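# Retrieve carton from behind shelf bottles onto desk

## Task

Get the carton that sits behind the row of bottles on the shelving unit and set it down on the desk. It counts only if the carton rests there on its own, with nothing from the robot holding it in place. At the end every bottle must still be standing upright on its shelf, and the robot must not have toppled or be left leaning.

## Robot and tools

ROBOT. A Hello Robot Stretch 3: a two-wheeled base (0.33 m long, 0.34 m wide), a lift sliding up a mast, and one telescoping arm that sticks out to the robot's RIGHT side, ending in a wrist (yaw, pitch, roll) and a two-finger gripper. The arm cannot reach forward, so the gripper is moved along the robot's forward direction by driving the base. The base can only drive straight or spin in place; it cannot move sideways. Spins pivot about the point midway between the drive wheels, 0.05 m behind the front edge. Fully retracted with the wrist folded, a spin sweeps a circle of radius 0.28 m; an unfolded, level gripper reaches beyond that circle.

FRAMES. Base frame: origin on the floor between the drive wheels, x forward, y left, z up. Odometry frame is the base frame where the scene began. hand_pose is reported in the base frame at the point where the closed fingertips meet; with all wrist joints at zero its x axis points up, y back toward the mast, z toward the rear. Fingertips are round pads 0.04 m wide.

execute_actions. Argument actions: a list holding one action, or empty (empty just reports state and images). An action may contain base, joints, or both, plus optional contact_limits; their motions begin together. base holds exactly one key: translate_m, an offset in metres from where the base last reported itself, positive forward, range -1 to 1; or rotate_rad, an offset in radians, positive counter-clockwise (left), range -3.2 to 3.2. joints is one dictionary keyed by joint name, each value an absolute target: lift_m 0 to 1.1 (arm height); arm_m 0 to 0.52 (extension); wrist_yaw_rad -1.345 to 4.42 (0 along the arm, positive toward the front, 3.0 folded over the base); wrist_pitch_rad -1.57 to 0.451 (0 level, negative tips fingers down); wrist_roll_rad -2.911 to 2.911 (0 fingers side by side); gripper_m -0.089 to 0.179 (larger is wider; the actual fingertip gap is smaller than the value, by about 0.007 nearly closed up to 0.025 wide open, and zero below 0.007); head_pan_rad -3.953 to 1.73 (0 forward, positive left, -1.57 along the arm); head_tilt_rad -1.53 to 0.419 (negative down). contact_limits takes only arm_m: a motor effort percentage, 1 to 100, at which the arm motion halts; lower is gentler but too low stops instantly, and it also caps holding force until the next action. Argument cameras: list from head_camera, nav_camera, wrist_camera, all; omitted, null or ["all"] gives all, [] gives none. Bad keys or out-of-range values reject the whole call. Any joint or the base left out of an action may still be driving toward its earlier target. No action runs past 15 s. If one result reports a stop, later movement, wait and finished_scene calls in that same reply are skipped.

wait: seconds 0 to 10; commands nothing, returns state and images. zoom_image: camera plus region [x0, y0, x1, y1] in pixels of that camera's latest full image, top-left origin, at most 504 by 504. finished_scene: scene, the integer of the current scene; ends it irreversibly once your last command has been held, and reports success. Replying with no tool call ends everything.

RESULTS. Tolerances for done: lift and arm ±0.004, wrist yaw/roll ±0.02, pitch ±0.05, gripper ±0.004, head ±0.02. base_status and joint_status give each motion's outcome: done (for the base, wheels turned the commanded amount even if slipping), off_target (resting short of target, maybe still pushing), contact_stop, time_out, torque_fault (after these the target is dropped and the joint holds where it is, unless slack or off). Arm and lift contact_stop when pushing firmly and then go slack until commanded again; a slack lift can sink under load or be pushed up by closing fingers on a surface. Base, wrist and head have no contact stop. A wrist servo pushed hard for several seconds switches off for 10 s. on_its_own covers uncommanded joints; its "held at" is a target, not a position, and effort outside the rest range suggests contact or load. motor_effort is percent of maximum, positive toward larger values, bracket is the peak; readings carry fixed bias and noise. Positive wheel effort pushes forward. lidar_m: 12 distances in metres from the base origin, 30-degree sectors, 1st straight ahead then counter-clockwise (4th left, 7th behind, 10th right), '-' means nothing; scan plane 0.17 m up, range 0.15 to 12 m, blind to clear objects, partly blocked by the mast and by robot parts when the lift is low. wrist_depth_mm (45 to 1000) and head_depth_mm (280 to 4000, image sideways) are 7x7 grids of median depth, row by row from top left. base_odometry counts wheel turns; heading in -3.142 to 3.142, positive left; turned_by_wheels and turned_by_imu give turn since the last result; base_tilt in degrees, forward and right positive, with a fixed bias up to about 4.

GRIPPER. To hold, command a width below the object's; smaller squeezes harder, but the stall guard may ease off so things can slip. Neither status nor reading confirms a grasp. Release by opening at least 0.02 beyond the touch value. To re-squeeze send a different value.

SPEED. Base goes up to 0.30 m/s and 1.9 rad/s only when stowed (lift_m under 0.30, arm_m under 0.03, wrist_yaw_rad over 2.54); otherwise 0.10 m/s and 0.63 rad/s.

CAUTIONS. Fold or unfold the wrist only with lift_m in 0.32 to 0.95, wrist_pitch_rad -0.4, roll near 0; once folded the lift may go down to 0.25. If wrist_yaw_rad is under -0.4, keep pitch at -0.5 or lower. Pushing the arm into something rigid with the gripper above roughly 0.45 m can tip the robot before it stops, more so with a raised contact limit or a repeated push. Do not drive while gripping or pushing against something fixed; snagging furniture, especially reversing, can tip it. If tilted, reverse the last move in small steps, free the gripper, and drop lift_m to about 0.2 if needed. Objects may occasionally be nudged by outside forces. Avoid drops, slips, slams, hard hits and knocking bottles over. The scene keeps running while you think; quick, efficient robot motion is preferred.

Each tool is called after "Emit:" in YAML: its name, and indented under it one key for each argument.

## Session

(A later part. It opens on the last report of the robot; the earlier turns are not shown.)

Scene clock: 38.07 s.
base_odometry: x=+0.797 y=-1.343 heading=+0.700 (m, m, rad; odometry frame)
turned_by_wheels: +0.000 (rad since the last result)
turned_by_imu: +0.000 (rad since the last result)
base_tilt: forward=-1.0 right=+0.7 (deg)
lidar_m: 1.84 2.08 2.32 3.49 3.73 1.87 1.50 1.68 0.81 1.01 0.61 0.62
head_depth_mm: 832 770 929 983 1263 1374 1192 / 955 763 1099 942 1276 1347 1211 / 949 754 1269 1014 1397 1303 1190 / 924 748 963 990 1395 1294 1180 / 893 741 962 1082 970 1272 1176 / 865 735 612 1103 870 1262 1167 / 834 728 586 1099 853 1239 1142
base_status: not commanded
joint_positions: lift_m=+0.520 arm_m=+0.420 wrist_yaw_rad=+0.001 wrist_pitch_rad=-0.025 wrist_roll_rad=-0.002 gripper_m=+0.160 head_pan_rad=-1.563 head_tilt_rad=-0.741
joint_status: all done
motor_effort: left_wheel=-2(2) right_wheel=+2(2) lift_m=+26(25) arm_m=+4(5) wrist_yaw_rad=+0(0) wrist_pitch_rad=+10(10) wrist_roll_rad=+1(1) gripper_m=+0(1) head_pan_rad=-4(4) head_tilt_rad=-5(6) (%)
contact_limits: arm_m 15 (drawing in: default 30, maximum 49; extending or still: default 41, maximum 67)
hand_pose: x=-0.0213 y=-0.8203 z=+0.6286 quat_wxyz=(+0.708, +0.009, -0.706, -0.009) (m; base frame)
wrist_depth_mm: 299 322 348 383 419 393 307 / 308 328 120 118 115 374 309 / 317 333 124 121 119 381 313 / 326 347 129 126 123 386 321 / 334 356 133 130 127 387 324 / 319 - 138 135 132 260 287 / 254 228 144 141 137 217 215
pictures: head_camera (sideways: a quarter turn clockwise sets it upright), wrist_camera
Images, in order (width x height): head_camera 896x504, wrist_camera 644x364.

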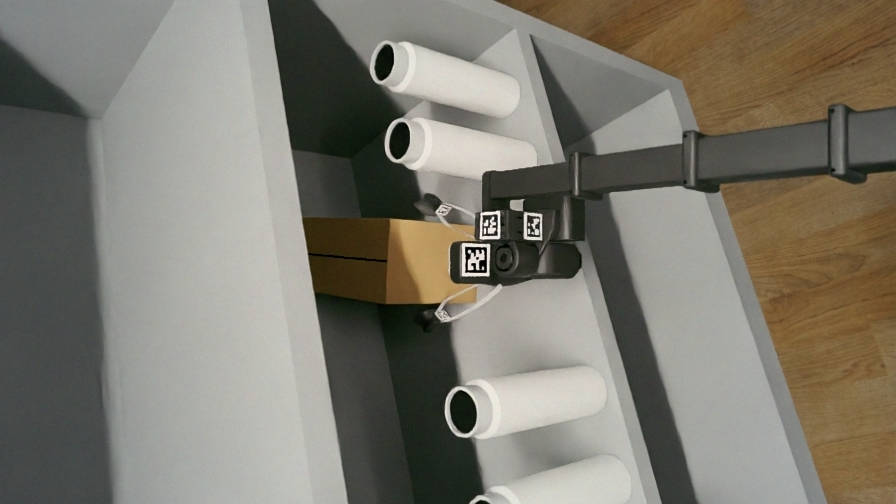

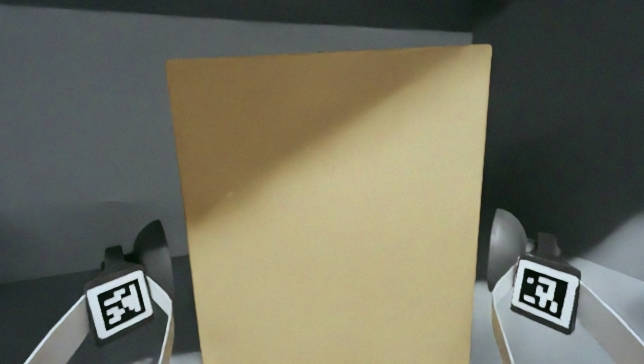

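Emit:
execute_actions:
  actions:
    - {"joints": {"arm_m": 0.47, "gripper_m": 0.179, "wrist_yaw_rad": -0.03}, "contact_limits": {"arm_m": 12}}
  cameras: ["head_camera", "wrist_camera"]

Scene clock: 39.83 s.
base_odometry: x=+0.797 y=-1.343 heading=+0.700 (m, m, rad; odometry frame)
turned_by_wheels: +0.000 (rad since the last result)
turned_by_imu: +0.000 (rad since the last result)
base_tilt: forward=-1.0 right=+0.7 (deg)
lidar_m: 1.84 2.08 2.33 3.49 3.74 1.87 1.49 1.68 0.81 1.01 0.61 0.62
head_depth_mm: 834 771 928 981 1261 1373 1191 / 959 761 1102 945 1281 1344 1212 / 951 756 1270 934 1401 1305 1180 / 923 748 966 997 1002 1297 1178 / 893 742 962 1081 969 1266 1175 / 862 734 613 1106 870 1260 1175 / 834 726 585 1105 853 1234 1150
base_status: not commanded
joint_positions: lift_m=+0.520 arm_m=+0.470 wrist_yaw_rad=-0.028 wrist_pitch_rad=-0.025 wrist_roll_rad=-0.002 gripper_m=+0.179 head_pan_rad=-1.563 head_tilt_rad=-0.741
joint_status: all done
motor_effort: left_wheel=-1(2) right_wheel=+1(2) lift_m=+26(25) arm_m=+5(6) wrist_yaw_rad=+0(1) wrist_pitch_rad=+10(10) wrist_roll_rad=+1(1) gripper_m=+0(82) head_pan_rad=-4(3) head_tilt_rad=-5(5) (%)
contact_limits: arm_m 12 (drawing in: default 30, maximum 49; extending or still: default 41, maximum 67)
hand_pose: x=-0.0287 y=-0.8701 z=+0.6286 quat_wxyz=(+0.708, -0.001, -0.706, -0.019) (m; base frame)
wrist_depth_mm: 265 279 296 328 351 85 285 / 269 91 89 89 88 87 289 / 278 94 93 92 91 90 290 / 282 98 96 95 93 93 296 / 289 101 99 98 97 96 293 / 293 104 103 102 100 100 277 / - 218 107 106 104 104 214
pictures: head_camera (sideways: a quarter turn clockwise sets it upright), wrist_camera
Images, in order (width x height): head_camera 896x504, wrist_camera 644x364.

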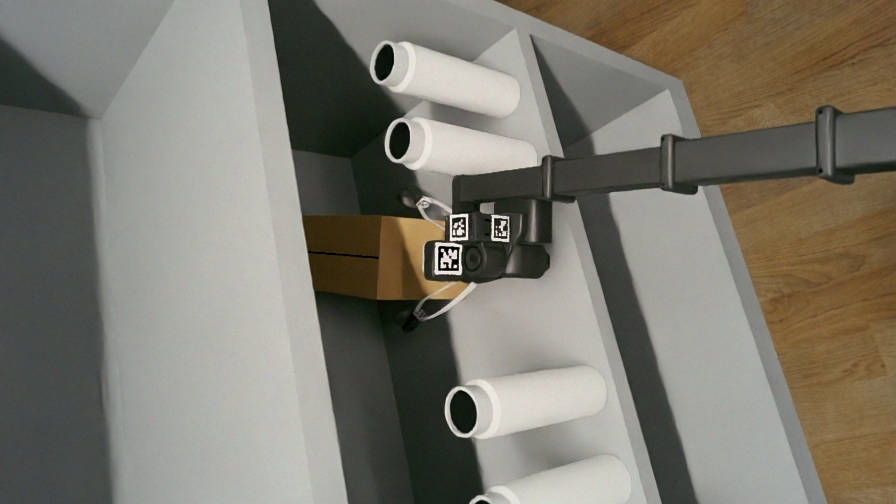

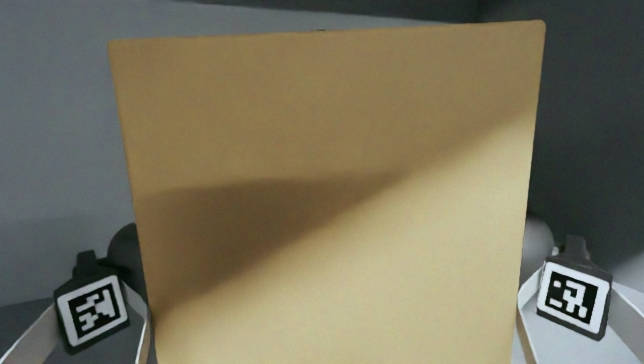

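Emit:
execute_actions:
  actions:
    - {"joints": {"gripper_m": 0.07}}
  cameras: ["head_camera", "wrist_camera"]

Scene clock: 41.50 s.
base_odometry: x=+0.797 y=-1.343 heading=+0.700 (m, m, rad; odometry frame)
turned_by_wheels: +0.000 (rad since the last result)
turned_by_imu: +0.000 (rad since the last result)
base_tilt: forward=-0.9 right=+0.7 (deg)
lidar_m: 1.84 2.08 2.33 3.51 3.74 1.87 1.50 1.68 0.81 1.01 0.61 0.62
head_depth_mm: 833 771 926 980 1259 1377 1194 / 956 762 1100 943 1282 1342 1209 / 949 755 1268 932 1397 1308 1184 / 921 748 964 996 1000 1300 1185 / 893 740 961 1080 970 1276 1177 / 864 733 613 1107 871 1269 1170 / 836 728 585 1101 851 1233 1152
base_status: not commanded
joint_positions: lift_m=+0.520 arm_m=+0.470 wrist_yaw_rad=-0.030 wrist_pitch_rad=-0.026 wrist_roll_rad=-0.002 gripper_m=+0.075 head_pan_rad=-1.563 head_tilt_rad=-0.741
joint_status: gripper_m off_target (ended at +0.075, target +0.070)
motor_effort: left_wheel=-3(4) right_wheel=+5(5) lift_m=+26(26) arm_m=+5(5) wrist_yaw_rad=+1(1) wrist_pitch_rad=+10(11) wrist_roll_rad=+1(1) gripper_m=-99(100) head_pan_rad=-3(4) head_tilt_rad=-5(6) (%)
hand_pose: x=-0.0292 y=-0.8700 z=+0.6284 quat_wxyz=(+0.708, -0.001, -0.706, -0.020) (m; base frame)
wrist_depth_mm: 265 281 299 323 354 86 283 / 269 91 90 89 88 88 287 / 277 95 93 92 91 91 293 / 283 98 96 95 94 94 297 / 290 102 100 99 98 97 299 / 293 104 104 102 101 100 284 / - 218 108 106 105 105 214
pictures: head_camera (sideways: a quarter turn clockwise sets it upright), wrist_camera
Images, in order (width x height): head_camera 896x504, wrist_camera 644x364.

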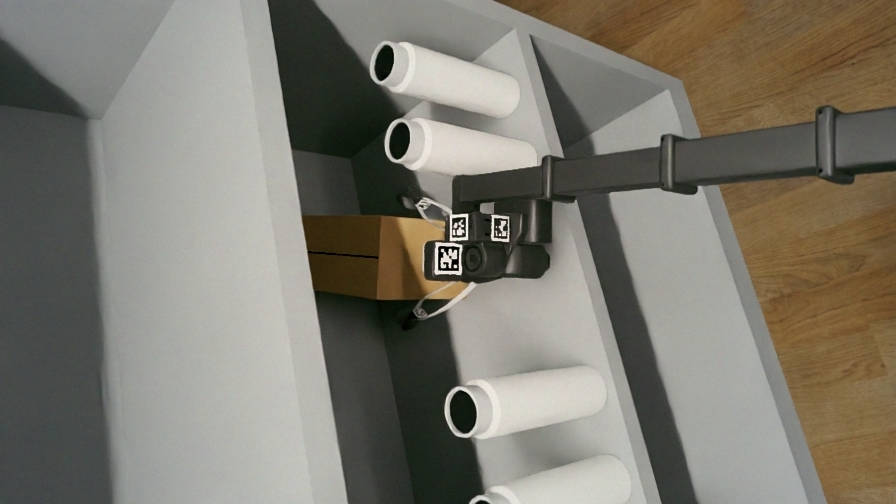

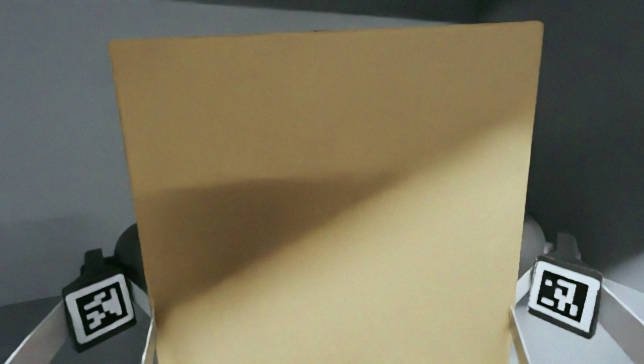

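Emit:
execute_actions:
  actions:
    - {"joints": {"gripper_m": 0.179}}
  cameras: []

Emit:
execute_actions:
  actions:
    - {"joints": {"arm_m": 0.445}}
  cameras: []

Emit:
execute_actions:
  actions:
    - {"joints": {"gripper_m": 0.09}}
  cameras: ["head_camera", "wrist_camera"]

Scene clock: 43.27 s.
base_odometry: x=+0.797 y=-1.343 heading=+0.700 (m, m, rad; odometry frame)
turned_by_wheels: +0.000 (rad since the last result)
turned_by_imu: +0.000 (rad since the last result)
base_tilt: forward=-0.9 right=+0.7 (deg)
lidar_m: 1.84 2.08 2.33 3.50 3.74 1.87 1.49 1.68 0.81 1.01 0.61 0.62
head_depth_mm: 830 771 924 982 1266 1370 1195 / 953 762 1104 941 1280 1339 1212 / 949 755 1270 929 1401 1308 1183 / 927 748 965 998 1000 1298 1182 / 893 740 961 1081 971 1274 1170 / 864 735 612 1107 871 1265 1169 / 836 725 585 1099 852 1231 1150
base_status: not commanded
joint_positions: lift_m=+0.520 arm_m=+0.470 wrist_yaw_rad=-0.030 wrist_pitch_rad=-0.025 wrist_roll_rad=-0.002 gripper_m=+0.179 head_pan_rad=-1.563 head_tilt_rad=-0.741
joint_status: all done
motor_effort: left_wheel=-3(3) right_wheel=+4(6) lift_m=+26(26) arm_m=+5(5) wrist_yaw_rad=+1(1) wrist_pitch_rad=+10(10) wrist_roll_rad=+1(1) gripper_m=+0(89) head_pan_rad=-2(3) head_tilt_rad=-5(5) (%)
hand_pose: x=-0.0292 y=-0.8701 z=+0.6284 quat_wxyz=(+0.708, -0.001, -0.706, -0.020) (m; base frame)
wrist_depth_mm: 263 280 297 326 86 86 286 / 267 91 90 88 88 87 289 / 276 94 93 91 91 90 292 / 283 98 96 95 94 94 295 / 290 101 99 98 97 96 293 / 291 104 103 102 101 100 278 / - 218 107 106 105 105 213
pictures: none
No camera images: the call's "cameras" was empty. Leave "cameras" out to get every camera's image.

Scene clock: 44.40 s.
base_odometry: x=+0.797 y=-1.343 heading=+0.700 (m, m, rad; odometry frame)
turned_by_wheels: +0.000 (rad since the last result)
turned_by_imu: +0.000 (rad since the last result)
base_tilt: forward=-0.9 right=+0.7 (deg)
lidar_m: 1.84 2.08 2.33 3.50 3.72 1.87 1.49 1.68 0.81 1.01 0.61 0.62
head_depth_mm: 831 773 927 978 1263 1373 1191 / 957 763 1102 942 1277 1340 1211 / 947 754 1269 1032 1404 1303 1184 / 923 746 961 993 1390 1298 1179 / 891 740 961 1079 972 1273 1176 / 861 734 613 1103 870 1263 1168 / 834 728 585 1102 851 1232 1152
base_status: not commanded
joint_positions: lift_m=+0.520 arm_m=+0.445 wrist_yaw_rad=-0.030 wrist_pitch_rad=-0.025 wrist_roll_rad=-0.002 gripper_m=+0.179 head_pan_rad=-1.563 head_tilt_rad=-0.741
joint_status: all done
motor_effort: left_wheel=-2(3) right_wheel=+4(5) lift_m=+26(26) arm_m=-4(5) wrist_yaw_rad=+1(1) wrist_pitch_rad=+10(10) wrist_roll_rad=+1(0) gripper_m=+0(0) head_pan_rad=-3(3) head_tilt_rad=-5(5) (%)
hand_pose: x=-0.0292 y=-0.8457 z=+0.6285 quat_wxyz=(+0.708, -0.001, -0.706, -0.020) (m; base frame)
wrist_depth_mm: 281 303 330 363 393 361 293 / 286 301 113 112 111 349 295 / 295 311 117 116 115 358 300 / 302 325 121 120 119 365 303 / 311 330 126 124 123 352 299 / 308 311 130 128 127 276 283 / - 237 135 134 132 215 214
pictures: none
No camera images: the call's "cameras" was empty. Leave "cameras" out to get every camera's image.

Scene clock: 45.77 s.
base_odometry: x=+0.797 y=-1.343 heading=+0.700 (m, m, rad; odometry frame)
turned_by_wheels: +0.000 (rad since the last result)
turned_by_imu: +0.000 (rad since the last result)
base_tilt: forward=-0.9 right=+0.7 (deg)
lidar_m: 1.84 2.09 2.33 3.49 3.74 1.87 1.50 1.68 0.81 1.01 0.61 0.62
head_depth_mm: 830 771 924 978 1262 1374 1193 / 957 763 1097 944 1281 1343 1206 / 949 755 1271 1034 1397 1309 1185 / 925 745 965 996 1395 1297 1179 / 892 741 960 1083 969 1272 1181 / 862 733 613 1103 870 1259 1169 / 833 727 586 1101 851 1239 1146
base_status: not commanded
joint_positions: lift_m=+0.520 arm_m=+0.445 wrist_yaw_rad=-0.031 wrist_pitch_rad=-0.025 wrist_roll_rad=-0.002 gripper_m=+0.091 head_pan_rad=-1.563 head_tilt_rad=-0.741
joint_status: all done
motor_effort: left_wheel=-2(2) right_wheel=+2(4) lift_m=+26(26) arm_m=-3(4) wrist_yaw_rad=+1(1) wrist_pitch_rad=+10(10) wrist_roll_rad=+1(1) gripper_m=-25(100) head_pan_rad=-3(4) head_tilt_rad=-5(6) (%)
hand_pose: x=-0.0294 y=-0.8457 z=+0.6285 quat_wxyz=(+0.708, -0.002, -0.706, -0.020) (m; base frame)
wrist_depth_mm: 280 302 329 362 394 362 289 / 287 305 113 112 111 339 295 / 296 311 116 116 114 358 298 / 304 322 120 119 119 367 303 / 309 331 124 123 123 352 307 / 308 328 129 128 127 - 286 / 253 227 134 133 132 224 223
pictures: head_camera (sideways: a quarter turn clockwise sets it upright), wrist_camera
Images, in order (width x height): head_camera 896x504, wrist_camera 644x364.

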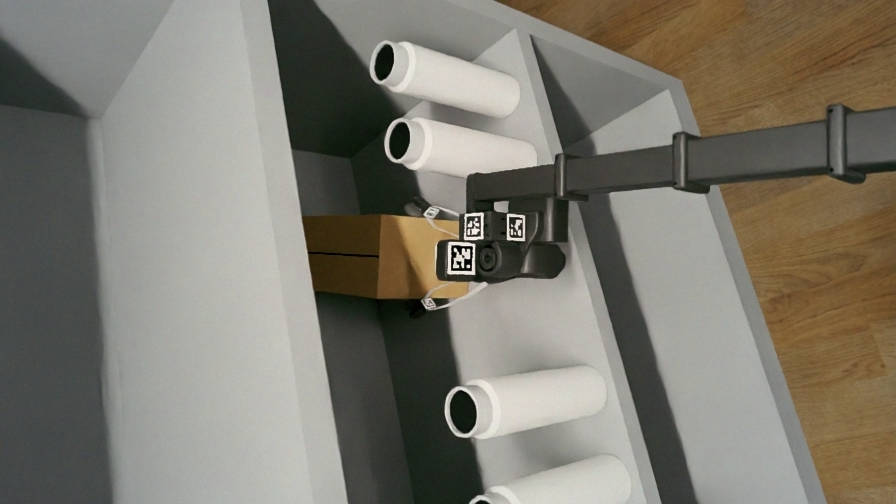

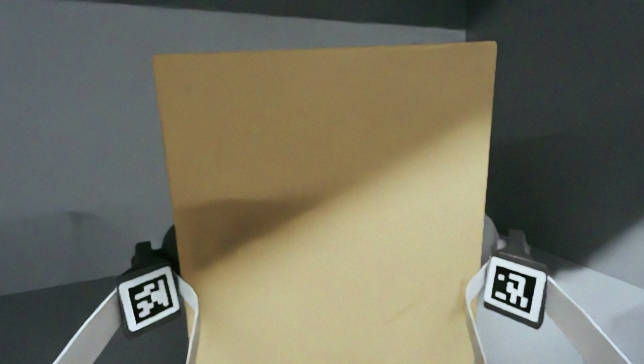

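Emit:
execute_actions:
  actions:
    - {"joints": {"gripper_m": 0.06}}
  cameras: ["wrist_camera"]

Emit:
execute_actions:
  actions:
    - {"joints": {"lift_m": 0.545}}
  cameras: ["head_camera", "wrist_camera"]

Scene clock: 46.67 s.
base_odometry: x=+0.797 y=-1.343 heading=+0.700 (m, m, rad; odometry frame)
turned_by_wheels: +0.000 (rad since the last result)
turned_by_imu: +0.000 (rad since the last result)
base_tilt: forward=-0.9 right=+0.7 (deg)
lidar_m: 1.84 2.08 2.33 3.49 3.75 1.87 1.50 1.68 0.81 1.01 0.61 0.62
head_depth_mm: 833 772 926 978 1263 1376 1193 / 955 761 1099 940 1277 1338 1208 / 947 755 1273 981 1416 1305 1188 / 925 747 962 998 1392 1298 1184 / 892 740 959 1080 970 1272 1177 / 862 734 612 1105 872 1267 1173 / 835 728 585 1102 851 1238 1145
base_status: not commanded
joint_positions: lift_m=+0.520 arm_m=+0.445 wrist_yaw_rad=-0.031 wrist_pitch_rad=-0.025 wrist_roll_rad=-0.002 gripper_m=+0.062 head_pan_rad=-1.563 head_tilt_rad=-0.741
joint_status: all done
motor_effort: left_wheel=-1(2) right_wheel=+2(2) lift_m=+25(26) arm_m=-3(4) wrist_yaw_rad=+1(1) wrist_pitch_rad=+10(10) wrist_roll_rad=+1(1) gripper_m=-39(100) head_pan_rad=-4(3) head_tilt_rad=-5(6) (%)
hand_pose: x=-0.0294 y=-0.8457 z=+0.6285 quat_wxyz=(+0.708, -0.002, -0.706, -0.020) (m; base frame)
wrist_depth_mm: 280 302 326 364 392 365 290 / 287 301 112 112 111 338 297 / 293 311 116 115 115 359 299 / 302 322 120 119 118 363 303 / 311 329 124 123 123 355 307 / 309 327 129 128 127 - 288 / 254 228 134 133 132 224 222
pictures: wrist_camera
Images, in order (width x height): wrist_camera 644x364.

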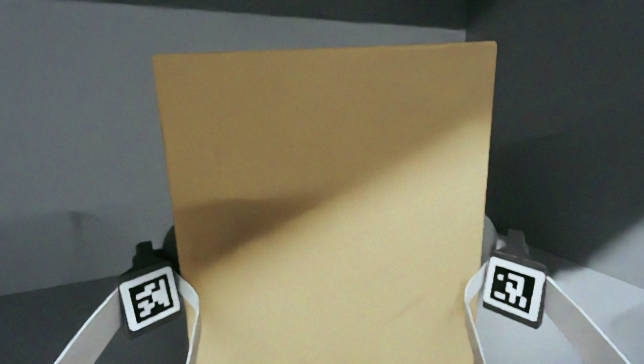

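Scene clock: 47.67 s.
base_odometry: x=+0.797 y=-1.343 heading=+0.700 (m, m, rad; odometry frame)
turned_by_wheels: +0.000 (rad since the last result)
turned_by_imu: +0.000 (rad since the last result)
base_tilt: forward=-1.0 right=+0.6 (deg)
lidar_m: 1.84 2.09 2.32 3.50 3.73 1.86 1.50 1.68 0.81 1.01 0.61 0.62
head_depth_mm: 832 771 926 983 1264 1369 1193 / 958 764 1097 943 1280 1346 1208 / 948 756 1270 934 1404 1309 1189 / 923 748 952 995 998 1299 1182 / 893 740 954 1083 967 1273 1175 / 863 734 612 1106 872 1272 1169 / 836 729 585 1105 851 1234 1152
base_status: not commanded
joint_positions: lift_m=+0.545 arm_m=+0.445 wrist_yaw_rad=-0.031 wrist_pitch_rad=-0.072 wrist_roll_rad=-0.002 gripper_m=+0.066 head_pan_rad=-1.563 head_tilt_rad=-0.741
joint_status: all done
on_its_own: gripper_m is held at +0.064, not at your +0.060, by its stall guard, which is still easing
motor_effort: left_wheel=-3(3) right_wheel=+5(6) lift_m=+43(45) arm_m=+5(5) wrist_yaw_rad=+1(1) wrist_pitch_rad=+28(29) wrist_roll_rad=+1(1) gripper_m=-37(39) head_pan_rad=-3(4) head_tilt_rad=-5(6) (%)
hand_pose: x=-0.0293 y=-0.8434 z=+0.6409 quat_wxyz=(+0.707, +0.015, -0.706, -0.037) (m; base frame)
wrist_depth_mm: 276 298 325 357 392 363 290 / 286 302 112 112 111 338 293 / 295 310 116 115 114 357 298 / 304 324 120 119 118 366 305 / 313 335 124 123 122 356 309 / 314 333 128 128 127 - 296 / 265 238 134 132 132 237 234
pictures: head_camera (sideways: a quarter turn clockwise sets it upright), wrist_camera
Images, in order (width x height): head_camera 896x504, wrist_camera 644x364.

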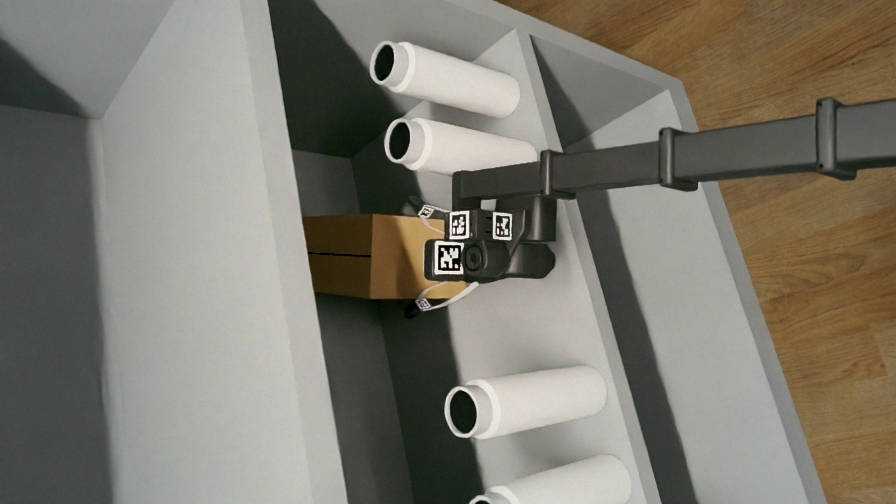

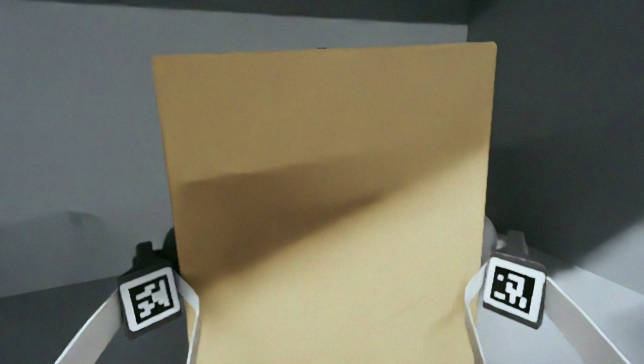

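Emit:
execute_actions:
  actions:
    - {"joints": {"lift_m": 0.565, "gripper_m": 0.078, "wrist_pitch_rad": 0.04}}
  cameras: ["wrist_camera"]

Scene clock: 51.00 s.
base_odometry: x=+0.797 y=-1.343 heading=+0.700 (m, m, rad; odometry frame)
turned_by_wheels: +0.000 (rad since the last result)
turned_by_imu: +0.000 (rad since the last result)
base_tilt: forward=-0.9 right=+0.7 (deg)
lidar_m: 1.84 2.08 2.33 3.49 3.75 1.86 1.50 1.68 0.81 1.01 0.61 0.62
head_depth_mm: 834 773 926 980 1260 1369 1192 / 955 764 1098 938 1275 1345 1202 / 953 756 1273 918 1404 1302 1184 / 925 750 952 989 1001 1298 1180 / 891 741 952 1083 969 1274 1175 / 863 735 613 1079 874 1264 1170 / 836 729 586 1105 851 1232 1148
base_status: not commanded
joint_positions: lift_m=+0.564 arm_m=+0.444 wrist_yaw_rad=-0.032 wrist_pitch_rad=-0.095 wrist_roll_rad=-0.003 gripper_m=+0.083 head_pan_rad=-1.563 head_tilt_rad=-0.741
joint_status: wrist_pitch_rad off_target (ended at -0.095, target +0.040); gripper_m off_target (ended at +0.083, target +0.078); the others done
on_its_own: arm_m is at rest, and its effort (+15) is outside its rest range (-14 to +14); wrist_pitch_rad is at rest, and its effort (+52) is outside its rest range (-20 to +32)
motor_effort: left_wheel=-6(6) right_wheel=+12(12) lift_m=+46(47) arm_m=+15(14) wrist_yaw_rad=+2(3) wrist_pitch_rad=+52(51) wrist_roll_rad=+1(1) gripper_m=-28(45) head_pan_rad=-4(3) head_tilt_rad=-5(5) (%)
hand_pose: x=-0.0296 y=-0.8417 z=+0.6550 quat_wxyz=(+0.707, +0.022, -0.705, -0.045) (m; base frame)
wrist_depth_mm: 275 298 325 356 388 356 291 / 285 302 114 113 112 348 297 / 295 310 117 116 116 358 300 / 305 326 120 120 119 363 305 / 314 339 124 123 122 359 309 / 323 338 128 127 127 - 301 / 272 255 132 131 131 243 251
pictures: wrist_camera
Images, in order (width x height): wrist_camera 644x364.

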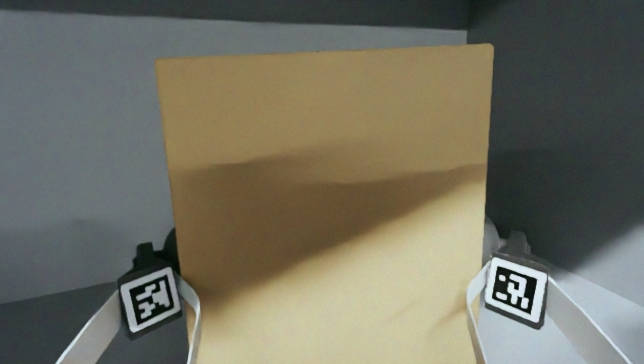

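Emit:
execute_actions:
  actions:
    - {"joints": {"arm_m": 0.40, "gripper_m": 0.085, "wrist_pitch_rad": 0.0}}
  cameras: ["head_camera", "wrist_camera"]

Scene clock: 52.57 s.
base_odometry: x=+0.797 y=-1.343 heading=+0.700 (m, m, rad; odometry frame)
turned_by_wheels: +0.000 (rad since the last result)
turned_by_imu: +0.001 (rad since the last result)
base_tilt: forward=-0.9 right=+0.7 (deg)
lidar_m: 1.85 2.09 2.32 3.50 3.73 1.86 1.50 1.68 0.81 1.01 0.61 0.62
head_depth_mm: 833 770 927 980 1260 1372 1193 / 954 761 1098 940 1276 1348 1217 / 951 755 1274 1096 - 1303 1188 / 922 748 910 944 1392 1296 1182 / 893 738 909 1078 967 1271 1178 / 862 732 612 1107 871 1265 1176 / 833 727 585 1099 850 1233 1145
base_status: not commanded
joint_positions: lift_m=+0.565 arm_m=+0.400 wrist_yaw_rad=-0.031 wrist_pitch_rad=-0.045 wrist_roll_rad=-0.003 gripper_m=+0.090 head_pan_rad=-1.563 head_tilt_rad=-0.741
joint_status: gripper_m off_target (ended at +0.090, target +0.085); the others done
motor_effort: left_wheel=-3(6) right_wheel=+4(13) lift_m=+42(46) arm_m=-4(13) wrist_yaw_rad=+2(2) wrist_pitch_rad=+17(52) wrist_roll_rad=+1(1) gripper_m=-25(28) head_pan_rad=-3(4) head_tilt_rad=-5(5) (%)
hand_pose: x=-0.0295 y=-0.8000 z=+0.6678 quat_wxyz=(+0.708, +0.005, -0.706, -0.027) (m; base frame)
wrist_depth_mm: 312 336 368 402 444 388 303 / 318 342 122 121 120 364 308 / 329 350 123 123 122 375 310 / 337 362 125 125 124 392 316 / 347 372 127 127 126 381 321 / 353 371 129 128 128 - 318 / 299 281 130 130 129 278 276
pictures: head_camera (sideways: a quarter turn clockwise sets it upright), wrist_camera
Images, in order (width x height): head_camera 896x504, wrist_camera 644x364.

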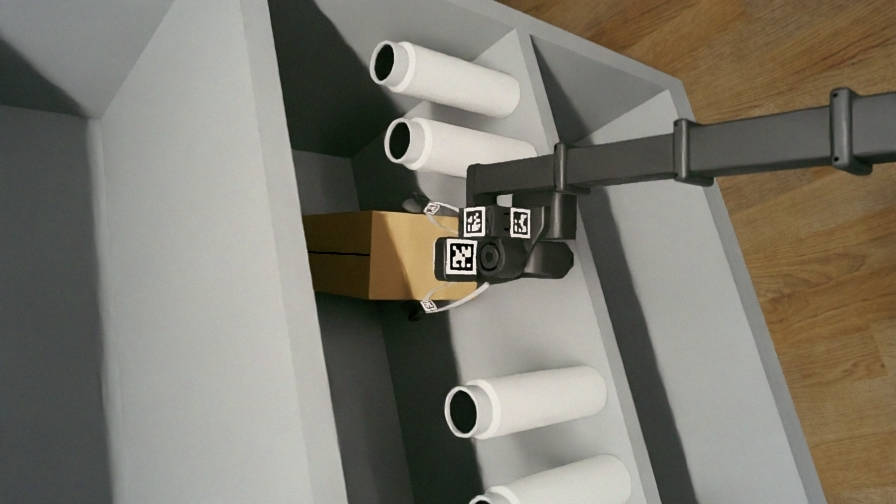

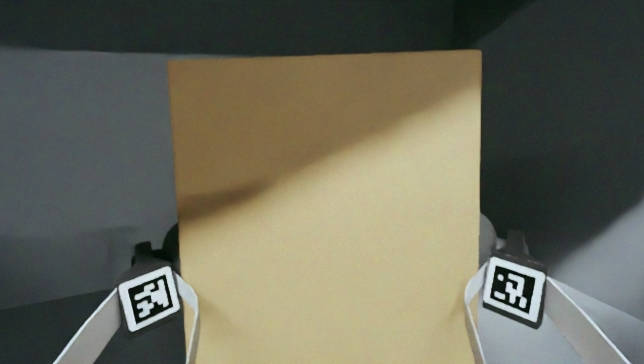

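Emit:
execute_actions:
  actions: []
  cameras: ["wrist_camera"]

Scene clock: 53.07 s.
base_odometry: x=+0.797 y=-1.343 heading=+0.700 (m, m, rad; odometry frame)
turned_by_wheels: +0.000 (rad since the last result)
turned_by_imu: +0.000 (rad since the last result)
base_tilt: forward=-1.0 right=+0.7 (deg)
lidar_m: 1.84 2.08 2.32 3.50 3.74 1.87 1.49 1.68 0.81 1.01 0.61 0.62
head_depth_mm: 831 770 929 981 1264 1376 1193 / 958 762 1096 941 1277 1340 1213 / 948 754 1275 1092 - 1306 1185 / 923 747 911 938 1391 1301 1182 / 894 740 910 1084 970 1274 1174 / 865 732 613 1104 873 1266 1170 / 835 726 585 1103 848 1238 1149
base_status: not commanded
joint_positions: lift_m=+0.565 arm_m=+0.400 wrist_yaw_rad=-0.031 wrist_pitch_rad=-0.044 wrist_roll_rad=-0.003 gripper_m=+0.093 head_pan_rad=-1.563 head_tilt_rad=-0.741
joint_status: gripper_m off_target (ended at +0.090, target +0.085); the others done
on_its_own: gripper_m is held at +0.092, not at your +0.085, by its stall guard, which is not easing now
motor_effort: left_wheel=-2(6) right_wheel=+4(13) lift_m=+42(46) arm_m=-4(13) wrist_yaw_rad=+2(2) wrist_pitch_rad=+17(52) wrist_roll_rad=+1(1) gripper_m=-23(28) head_pan_rad=-3(4) head_tilt_rad=-6(5) (%)
hand_pose: x=-0.0295 y=-0.8001 z=+0.6681 quat_wxyz=(+0.708, +0.005, -0.706, -0.027) (m; base frame)
wrist_depth_mm: 312 337 369 400 447 392 304 / 320 342 124 124 123 380 307 / 328 351 125 124 124 386 311 / 337 360 127 126 125 397 317 / 346 372 128 127 126 385 321 / 350 375 129 129 128 - 319 / 300 280 130 130 129 278 278
pictures: wrist_camera
Images, in order (width x height): wrist_camera 644x364.

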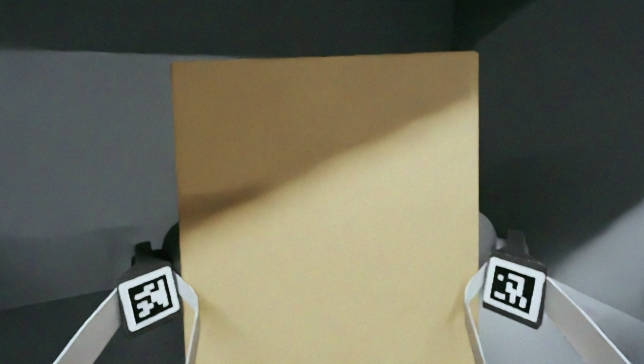

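Emit:
execute_actions:
  actions:
    - {"joints": {"arm_m": 0.28, "lift_m": 0.535, "wrist_yaw_rad": 0.0}}
  cameras: ["head_camera", "wrist_camera"]

Scene clock: 55.57 s.
base_odometry: x=+0.797 y=-1.343 heading=+0.700 (m, m, rad; odometry frame)
turned_by_wheels: +0.000 (rad since the last result)
turned_by_imu: +0.000 (rad since the last result)
base_tilt: forward=-0.9 right=+0.7 (deg)
lidar_m: 1.84 2.08 2.33 3.48 3.75 1.87 1.49 1.68 0.81 1.01 0.61 0.62
head_depth_mm: 831 773 928 982 1265 1376 1188 / 956 764 1101 941 1281 1347 1188 / 949 756 1267 1060 981 1304 1185 / 923 746 954 865 - 1276 1178 / 891 741 954 1097 947 1271 1174 / 865 734 614 1107 871 1264 1168 / 835 726 585 1099 850 1235 1151
base_status: not commanded
joint_positions: lift_m=+0.535 arm_m=+0.280 wrist_yaw_rad=-0.001 wrist_pitch_rad=-0.027 wrist_roll_rad=-0.003 gripper_m=+0.093 head_pan_rad=-1.563 head_tilt_rad=-0.741
joint_status: all done
on_its_own: gripper_m is held at +0.092, not at your +0.085, by its stall guard, which is not easing now
motor_effort: left_wheel=-2(2) right_wheel=+3(3) lift_m=+26(40) arm_m=-4(3) wrist_yaw_rad=+1(0) wrist_pitch_rad=+10(17) wrist_roll_rad=+1(1) gripper_m=-23(23) head_pan_rad=-4(3) head_tilt_rad=-6(5) (%)
hand_pose: x=-0.0217 y=-0.6808 z=+0.6430 quat_wxyz=(+0.709, +0.009, -0.706, -0.010) (m; base frame)
wrist_depth_mm: 404 435 467 513 551 446 144 / 417 433 117 117 116 418 146 / 423 452 120 119 119 178 149 / 437 469 123 122 122 180 152 / 442 472 126 125 124 173 156 / 347 367 129 128 128 - 159 / 271 246 132 131 131 198 163
pictures: head_camera (sideways: a quarter turn clockwise sets it upright), wrist_camera
Images, in order (width x height): head_camera 896x504, wrist_camera 644x364.

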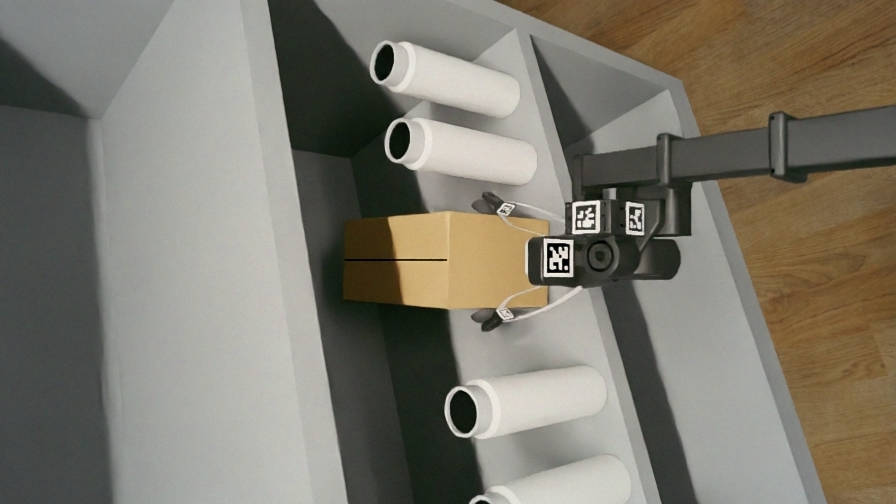

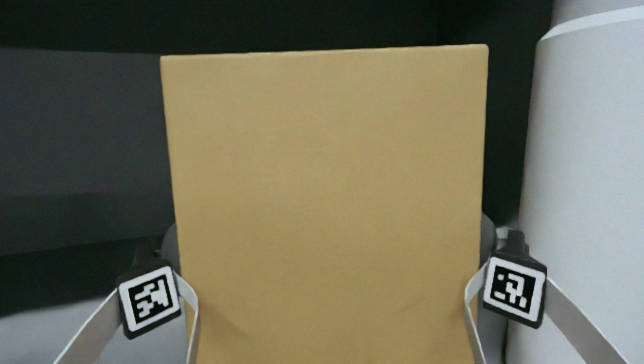

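Emit:
execute_actions:
  actions:
    - {"joints": {"arm_m": 0.15, "lift_m": 0.522}}
  cameras: ["head_camera", "wrist_camera"]

Scene clock: 58.33 s.
base_odometry: x=+0.797 y=-1.343 heading=+0.700 (m, m, rad; odometry frame)
turned_by_wheels: +0.000 (rad since the last result)
turned_by_imu: +0.000 (rad since the last result)
base_tilt: forward=-0.9 right=+0.7 (deg)
lidar_m: 1.84 2.08 2.32 3.50 3.74 1.87 1.49 1.68 0.81 1.01 0.61 0.62
head_depth_mm: 831 773 926 983 1266 1375 1189 / 955 764 1102 942 1282 1345 1198 / 952 756 1271 1031 1394 1335 1139 / 924 748 1210 850 780 - 1154 / 892 740 1161 1084 900 1270 1174 / 864 736 614 1105 871 1263 1171 / 835 728 586 1101 852 1237 1147
base_status: not commanded
joint_positions: lift_m=+0.522 arm_m=+0.150 wrist_yaw_rad=-0.001 wrist_pitch_rad=-0.024 wrist_roll_rad=-0.003 gripper_m=+0.093 head_pan_rad=-1.563 head_tilt_rad=-0.741
joint_status: all done
on_its_own: gripper_m is held at +0.092, not at your +0.085, by its stall guard, which is not easing now
motor_effort: left_wheel=-2(2) right_wheel=+2(3) lift_m=+26(27) arm_m=-4(4) wrist_yaw_rad=+1(2) wrist_pitch_rad=+9(10) wrist_roll_rad=+1(1) gripper_m=-23(23) head_pan_rad=-4(3) head_tilt_rad=-6(5) (%)
hand_pose: x=-0.0217 y=-0.5509 z=+0.6308 quat_wxyz=(+0.709, +0.008, -0.706, -0.009) (m; base frame)
wrist_depth_mm: 176 533 584 627 667 274 351 / 172 539 114 113 112 263 301 / 173 557 117 117 116 272 314 / 174 568 121 120 120 283 321 / 174 299 125 124 123 289 352 / 177 194 129 128 128 - 328 / 179 221 134 133 132 486 396
pictures: head_camera (sideways: a quarter turn clockwise sets it upright), wrist_camera
Images, in order (width x height): head_camera 896x504, wrist_camera 644x364.

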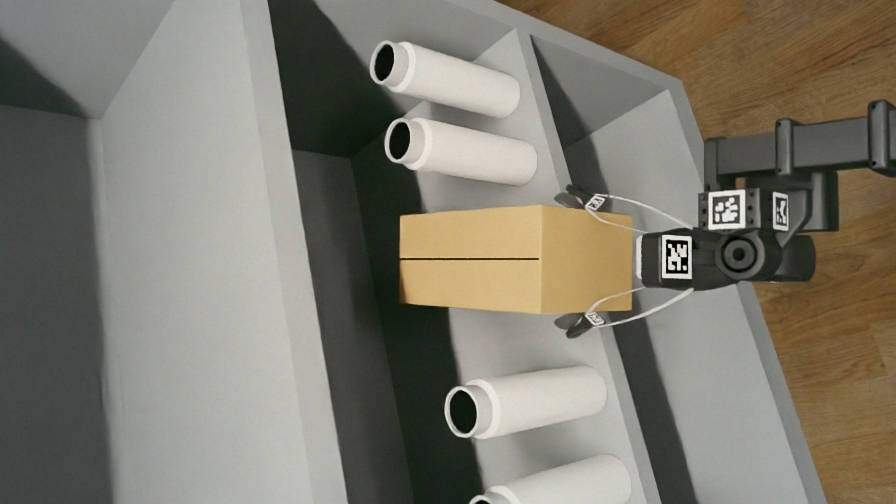

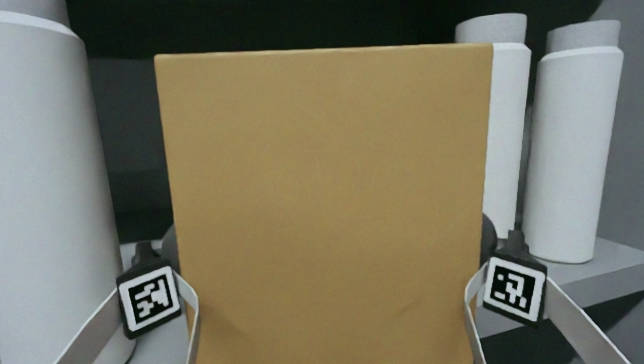

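Emit:
execute_actions:
  actions:
    - {"joints": {"gripper_m": 0.165}}
  cameras: ["head_camera"]

Scene clock: 59.70 s.
base_odometry: x=+0.797 y=-1.343 heading=+0.700 (m, m, rad; odometry frame)
turned_by_wheels: +0.000 (rad since the last result)
turned_by_imu: +0.000 (rad since the last result)
base_tilt: forward=-1.0 right=+0.7 (deg)
lidar_m: 1.84 2.09 2.33 3.48 3.74 1.87 1.50 1.68 0.81 1.01 0.61 0.62
head_depth_mm: 834 771 926 980 1260 1379 1196 / 958 764 1099 940 1284 1336 1198 / 949 755 1275 1060 1009 1335 1145 / 922 749 1215 850 779 - 1158 / 892 739 1159 1078 899 1268 1174 / 863 734 613 1105 872 1264 1170 / 834 728 585 1102 852 1232 1149
base_status: not commanded
joint_positions: lift_m=+0.522 arm_m=+0.150 wrist_yaw_rad=+0.001 wrist_pitch_rad=-0.024 wrist_roll_rad=-0.003 gripper_m=+0.165 head_pan_rad=-1.563 head_tilt_rad=-0.741
joint_status: all done
motor_effort: left_wheel=-2(2) right_wheel=+2(3) lift_m=+26(26) arm_m=-3(4) wrist_yaw_rad=+0(0) wrist_pitch_rad=+9(9) wrist_roll_rad=+1(1) gripper_m=+0(96) head_pan_rad=-4(4) head_tilt_rad=-5(5) (%)
hand_pose: x=-0.0212 y=-0.5508 z=+0.6308 quat_wxyz=(+0.709, +0.009, -0.706, -0.008) (m; base frame)
wrist_depth_mm: 174 538 586 634 669 276 349 / 171 542 114 113 112 260 299 / 172 561 116 116 116 271 311 / 174 571 121 120 119 283 322 / 174 392 125 124 123 205 352 / 176 - 130 129 128 276 332 / 177 229 135 134 133 489 429
pictures: head_camera (sideways: a quarter turn clockwise sets it upright)
Images, in order (width x height): head_camera 896x504.

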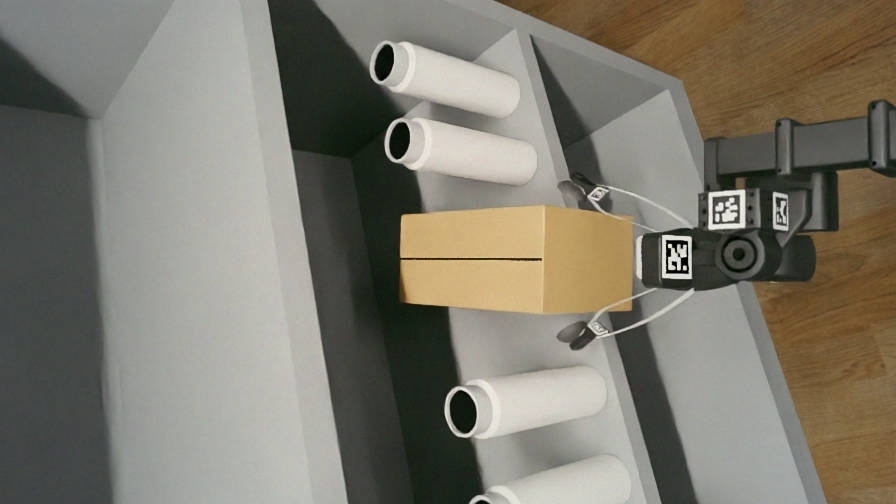

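Emit:
execute_actions:
  actions:
    - {"joints": {"lift_m": 0.79}}
  cameras: []

Emit:
execute_actions:
  actions:
    - {"joints": {"wrist_pitch_rad": -0.9, "arm_m": 0.30}, "contact_limits": {"arm_m": 12}}
  cameras: ["head_camera", "wrist_camera", "nav_camera"]

Scene clock: 63.73 s.
base_odometry: x=+0.797 y=-1.343 heading=+0.700 (m, m, rad; odometry frame)
turned_by_wheels: +0.000 (rad since the last result)
turned_by_imu: +0.001 (rad since the last result)
base_tilt: forward=-0.9 right=+0.6 (deg)
lidar_m: 1.84 2.08 2.33 3.48 3.75 1.87 1.50 1.68 0.81 1.01 0.61 0.62
head_depth_mm: 833 772 928 979 1523 - - / 954 765 1099 920 - 1341 1189 / 951 756 1272 1125 - 1307 1188 / 924 749 1211 906 - 1275 1183 / 891 740 1159 1079 909 1271 1173 / 863 734 614 1088 872 1262 1174 / 834 727 586 1099 852 1239 1146
base_status: not commanded
joint_positions: lift_m=+0.790 arm_m=+0.150 wrist_yaw_rad=+0.001 wrist_pitch_rad=-0.024 wrist_roll_rad=-0.003 gripper_m=+0.165 head_pan_rad=-1.563 head_tilt_rad=-0.741
joint_status: all done
motor_effort: left_wheel=-2(2) right_wheel=+3(2) lift_m=+41(42) arm_m=-3(4) wrist_yaw_rad=+0(0) wrist_pitch_rad=+9(9) wrist_roll_rad=+1(1) gripper_m=+0(0) head_pan_rad=-3(4) head_tilt_rad=-6(5) (%)
hand_pose: x=-0.0212 y=-0.5508 z=+0.8982 quat_wxyz=(+0.709, +0.009, -0.706, -0.008) (m; base frame)
wrist_depth_mm: 501 542 581 626 679 498 386 / 153 162 176 192 211 239 278 / 523 552 593 664 707 498 381 / 545 580 635 691 739 527 398 / 553 594 649 725 756 576 400 / 569 - 675 729 776 563 390 / 577 621 644 364 576 337 393
pictures: none
No camera images: the call's "cameras" was empty. Leave "cameras" out to get every camera's image.

Scene clock: 66.10 s.
base_odometry: x=+0.797 y=-1.343 heading=+0.700 (m, m, rad; odometry frame)
turned_by_wheels: +0.000 (rad since the last result)
turned_by_imu: +0.000 (rad since the last result)
base_tilt: forward=-0.9 right=+0.7 (deg)
lidar_m: 1.84 2.08 2.33 3.50 3.73 1.86 1.50 1.68 0.81 1.02 0.61 0.62
head_depth_mm: 832 770 927 982 1525 - - / 956 764 1075 - - 1341 1168 / 949 755 1223 - 1401 1312 1184 / 922 747 1190 - 778 1301 1180 / 892 740 1163 1111 903 1270 1175 / 860 733 613 1105 875 1261 1168 / 834 726 585 1099 851 1233 1149
base_status: not commanded
joint_positions: lift_m=+0.790 arm_m=+0.300 wrist_yaw_rad=+0.001 wrist_pitch_rad=-0.907 wrist_roll_rad=-0.003 gripper_m=+0.165 head_pan_rad=-1.563 head_tilt_rad=-0.741
joint_status: all done
motor_effort: left_wheel=-2(2) right_wheel=+2(2) lift_m=+40(41) arm_m=+4(5) wrist_yaw_rad=+0(0) wrist_pitch_rad=+3(9) wrist_roll_rad=+1(1) gripper_m=+0(0) head_pan_rad=-4(4) head_tilt_rad=-6(5) (%)
contact_limits: arm_m 12 (drawing in: default 30, maximum 49; extending or still: default 41, maximum 67)
hand_pose: x=-0.0215 y=-0.5836 z=+0.7117 quat_wxyz=(+0.637, +0.311, -0.634, -0.309) (m; base frame)
wrist_depth_mm: 458 493 504 234 494 466 165 / 465 468 439 211 218 207 190 / 424 418 200 192 195 238 300 / 387 386 182 175 176 355 385 / 173 360 164 162 160 561 892 / 168 - 150 150 149 828 835 / 259 302 141 139 139 789 780
pictures: head_camera (sideways: a quarter turn clockwise sets it upright), nav_camera (sideways: a quarter turn counterclockwise sets it upright), wrist_camera
Images, in order (width x height): head_camera 896x504, nav_camera 672x504, wrist_camera 644x364.

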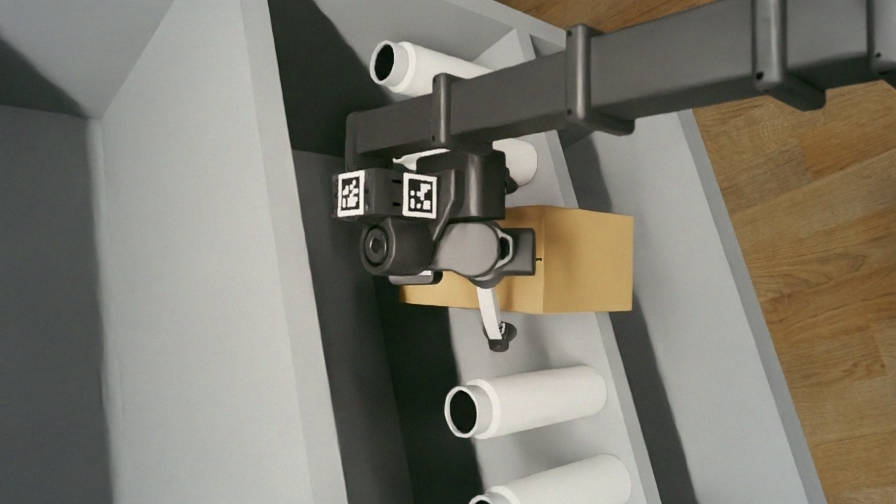

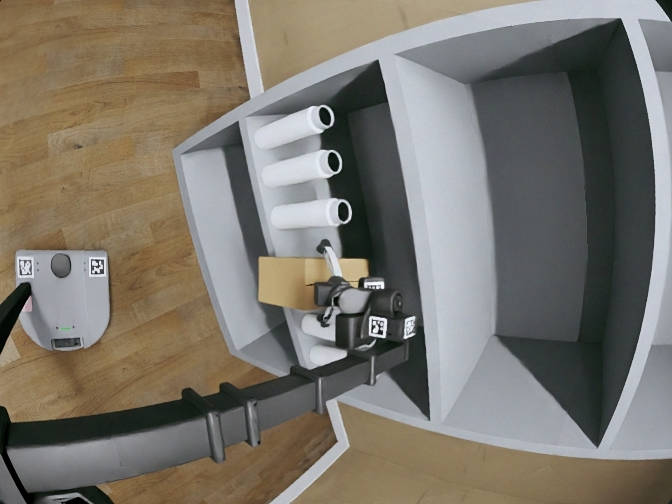

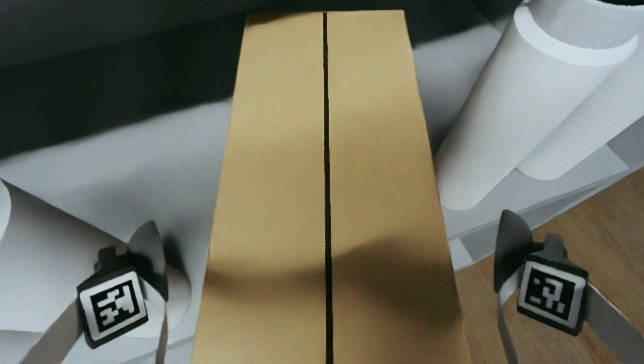

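Emit:
execute_actions:
  actions:
    - {"joints": {"lift_m": 0.762, "arm_m": 0.362}, "contact_limits": {"arm_m": 12}}
  cameras: ["head_camera", "wrist_camera"]

Scene clock: 67.83 s.
base_odometry: x=+0.797 y=-1.343 heading=+0.700 (m, m, rad; odometry frame)
turned_by_wheels: +0.000 (rad since the last result)
turned_by_imu: +0.000 (rad since the last result)
base_tilt: forward=-0.9 right=+0.7 (deg)
lidar_m: 1.83 2.08 2.32 3.49 3.74 1.86 1.50 1.68 0.81 1.01 0.61 0.62
head_depth_mm: 831 771 925 983 1506 1405 - / 958 763 1083 931 - 1332 1163 / 946 754 653 934 1402 1313 1184 / 926 748 625 - 782 1299 1185 / 892 741 1154 1114 902 1274 1177 / 865 734 613 1102 870 1266 1171 / 835 728 585 1102 852 1235 1145
base_status: not commanded
joint_positions: lift_m=+0.762 arm_m=+0.362 wrist_yaw_rad=+0.001 wrist_pitch_rad=-0.908 wrist_roll_rad=-0.003 gripper_m=+0.165 head_pan_rad=-1.563 head_tilt_rad=-0.741
joint_status: all done
motor_effort: left_wheel=-2(2) right_wheel=+2(3) lift_m=+25(37) arm_m=+4(4) wrist_yaw_rad=+0(0) wrist_pitch_rad=+3(3) wrist_roll_rad=+1(1) gripper_m=+0(0) head_pan_rad=-3(3) head_tilt_rad=-5(6) (%)
contact_limits: arm_m 12 (drawing in: default 30, maximum 49; extending or still: default 41, maximum 67)
hand_pose: x=-0.0215 y=-0.6454 z=+0.6842 quat_wxyz=(+0.637, +0.311, -0.634, -0.310) (m; base frame)
wrist_depth_mm: 398 437 463 468 461 435 332 / 428 425 178 173 175 409 136 / 386 386 161 157 157 363 144 / 354 354 145 144 143 207 168 / 327 328 133 133 132 217 320 / 301 - 123 123 122 124 808 / 183 223 115 115 114 424 740
pictures: head_camera (sideways: a quarter turn clockwise sets it upright), wrist_camera
Images, in order (width x height): head_camera 896x504, wrist_camera 644x364.

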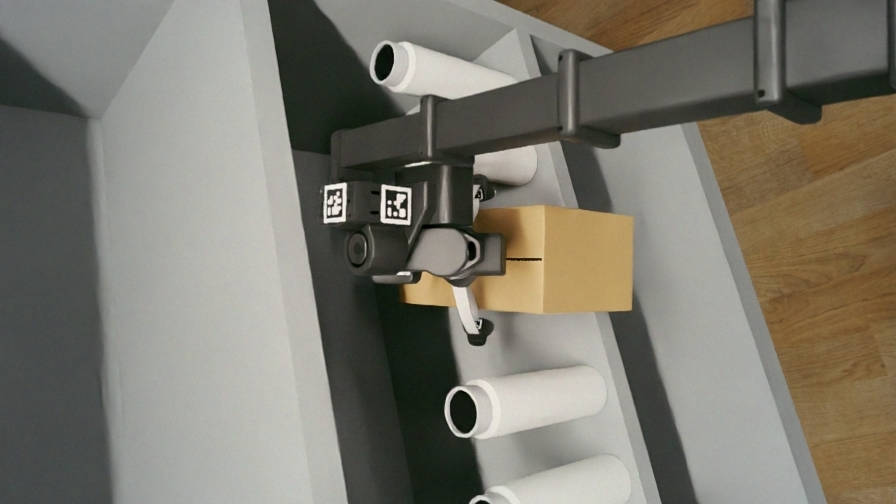

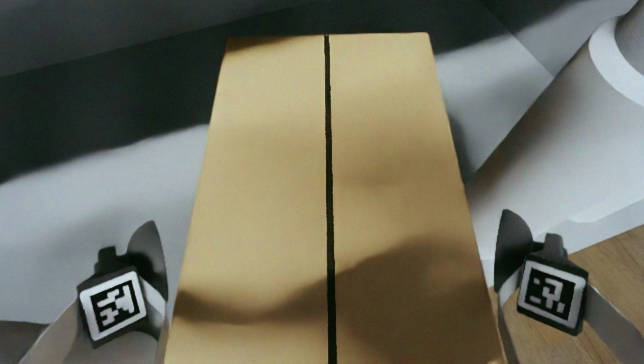

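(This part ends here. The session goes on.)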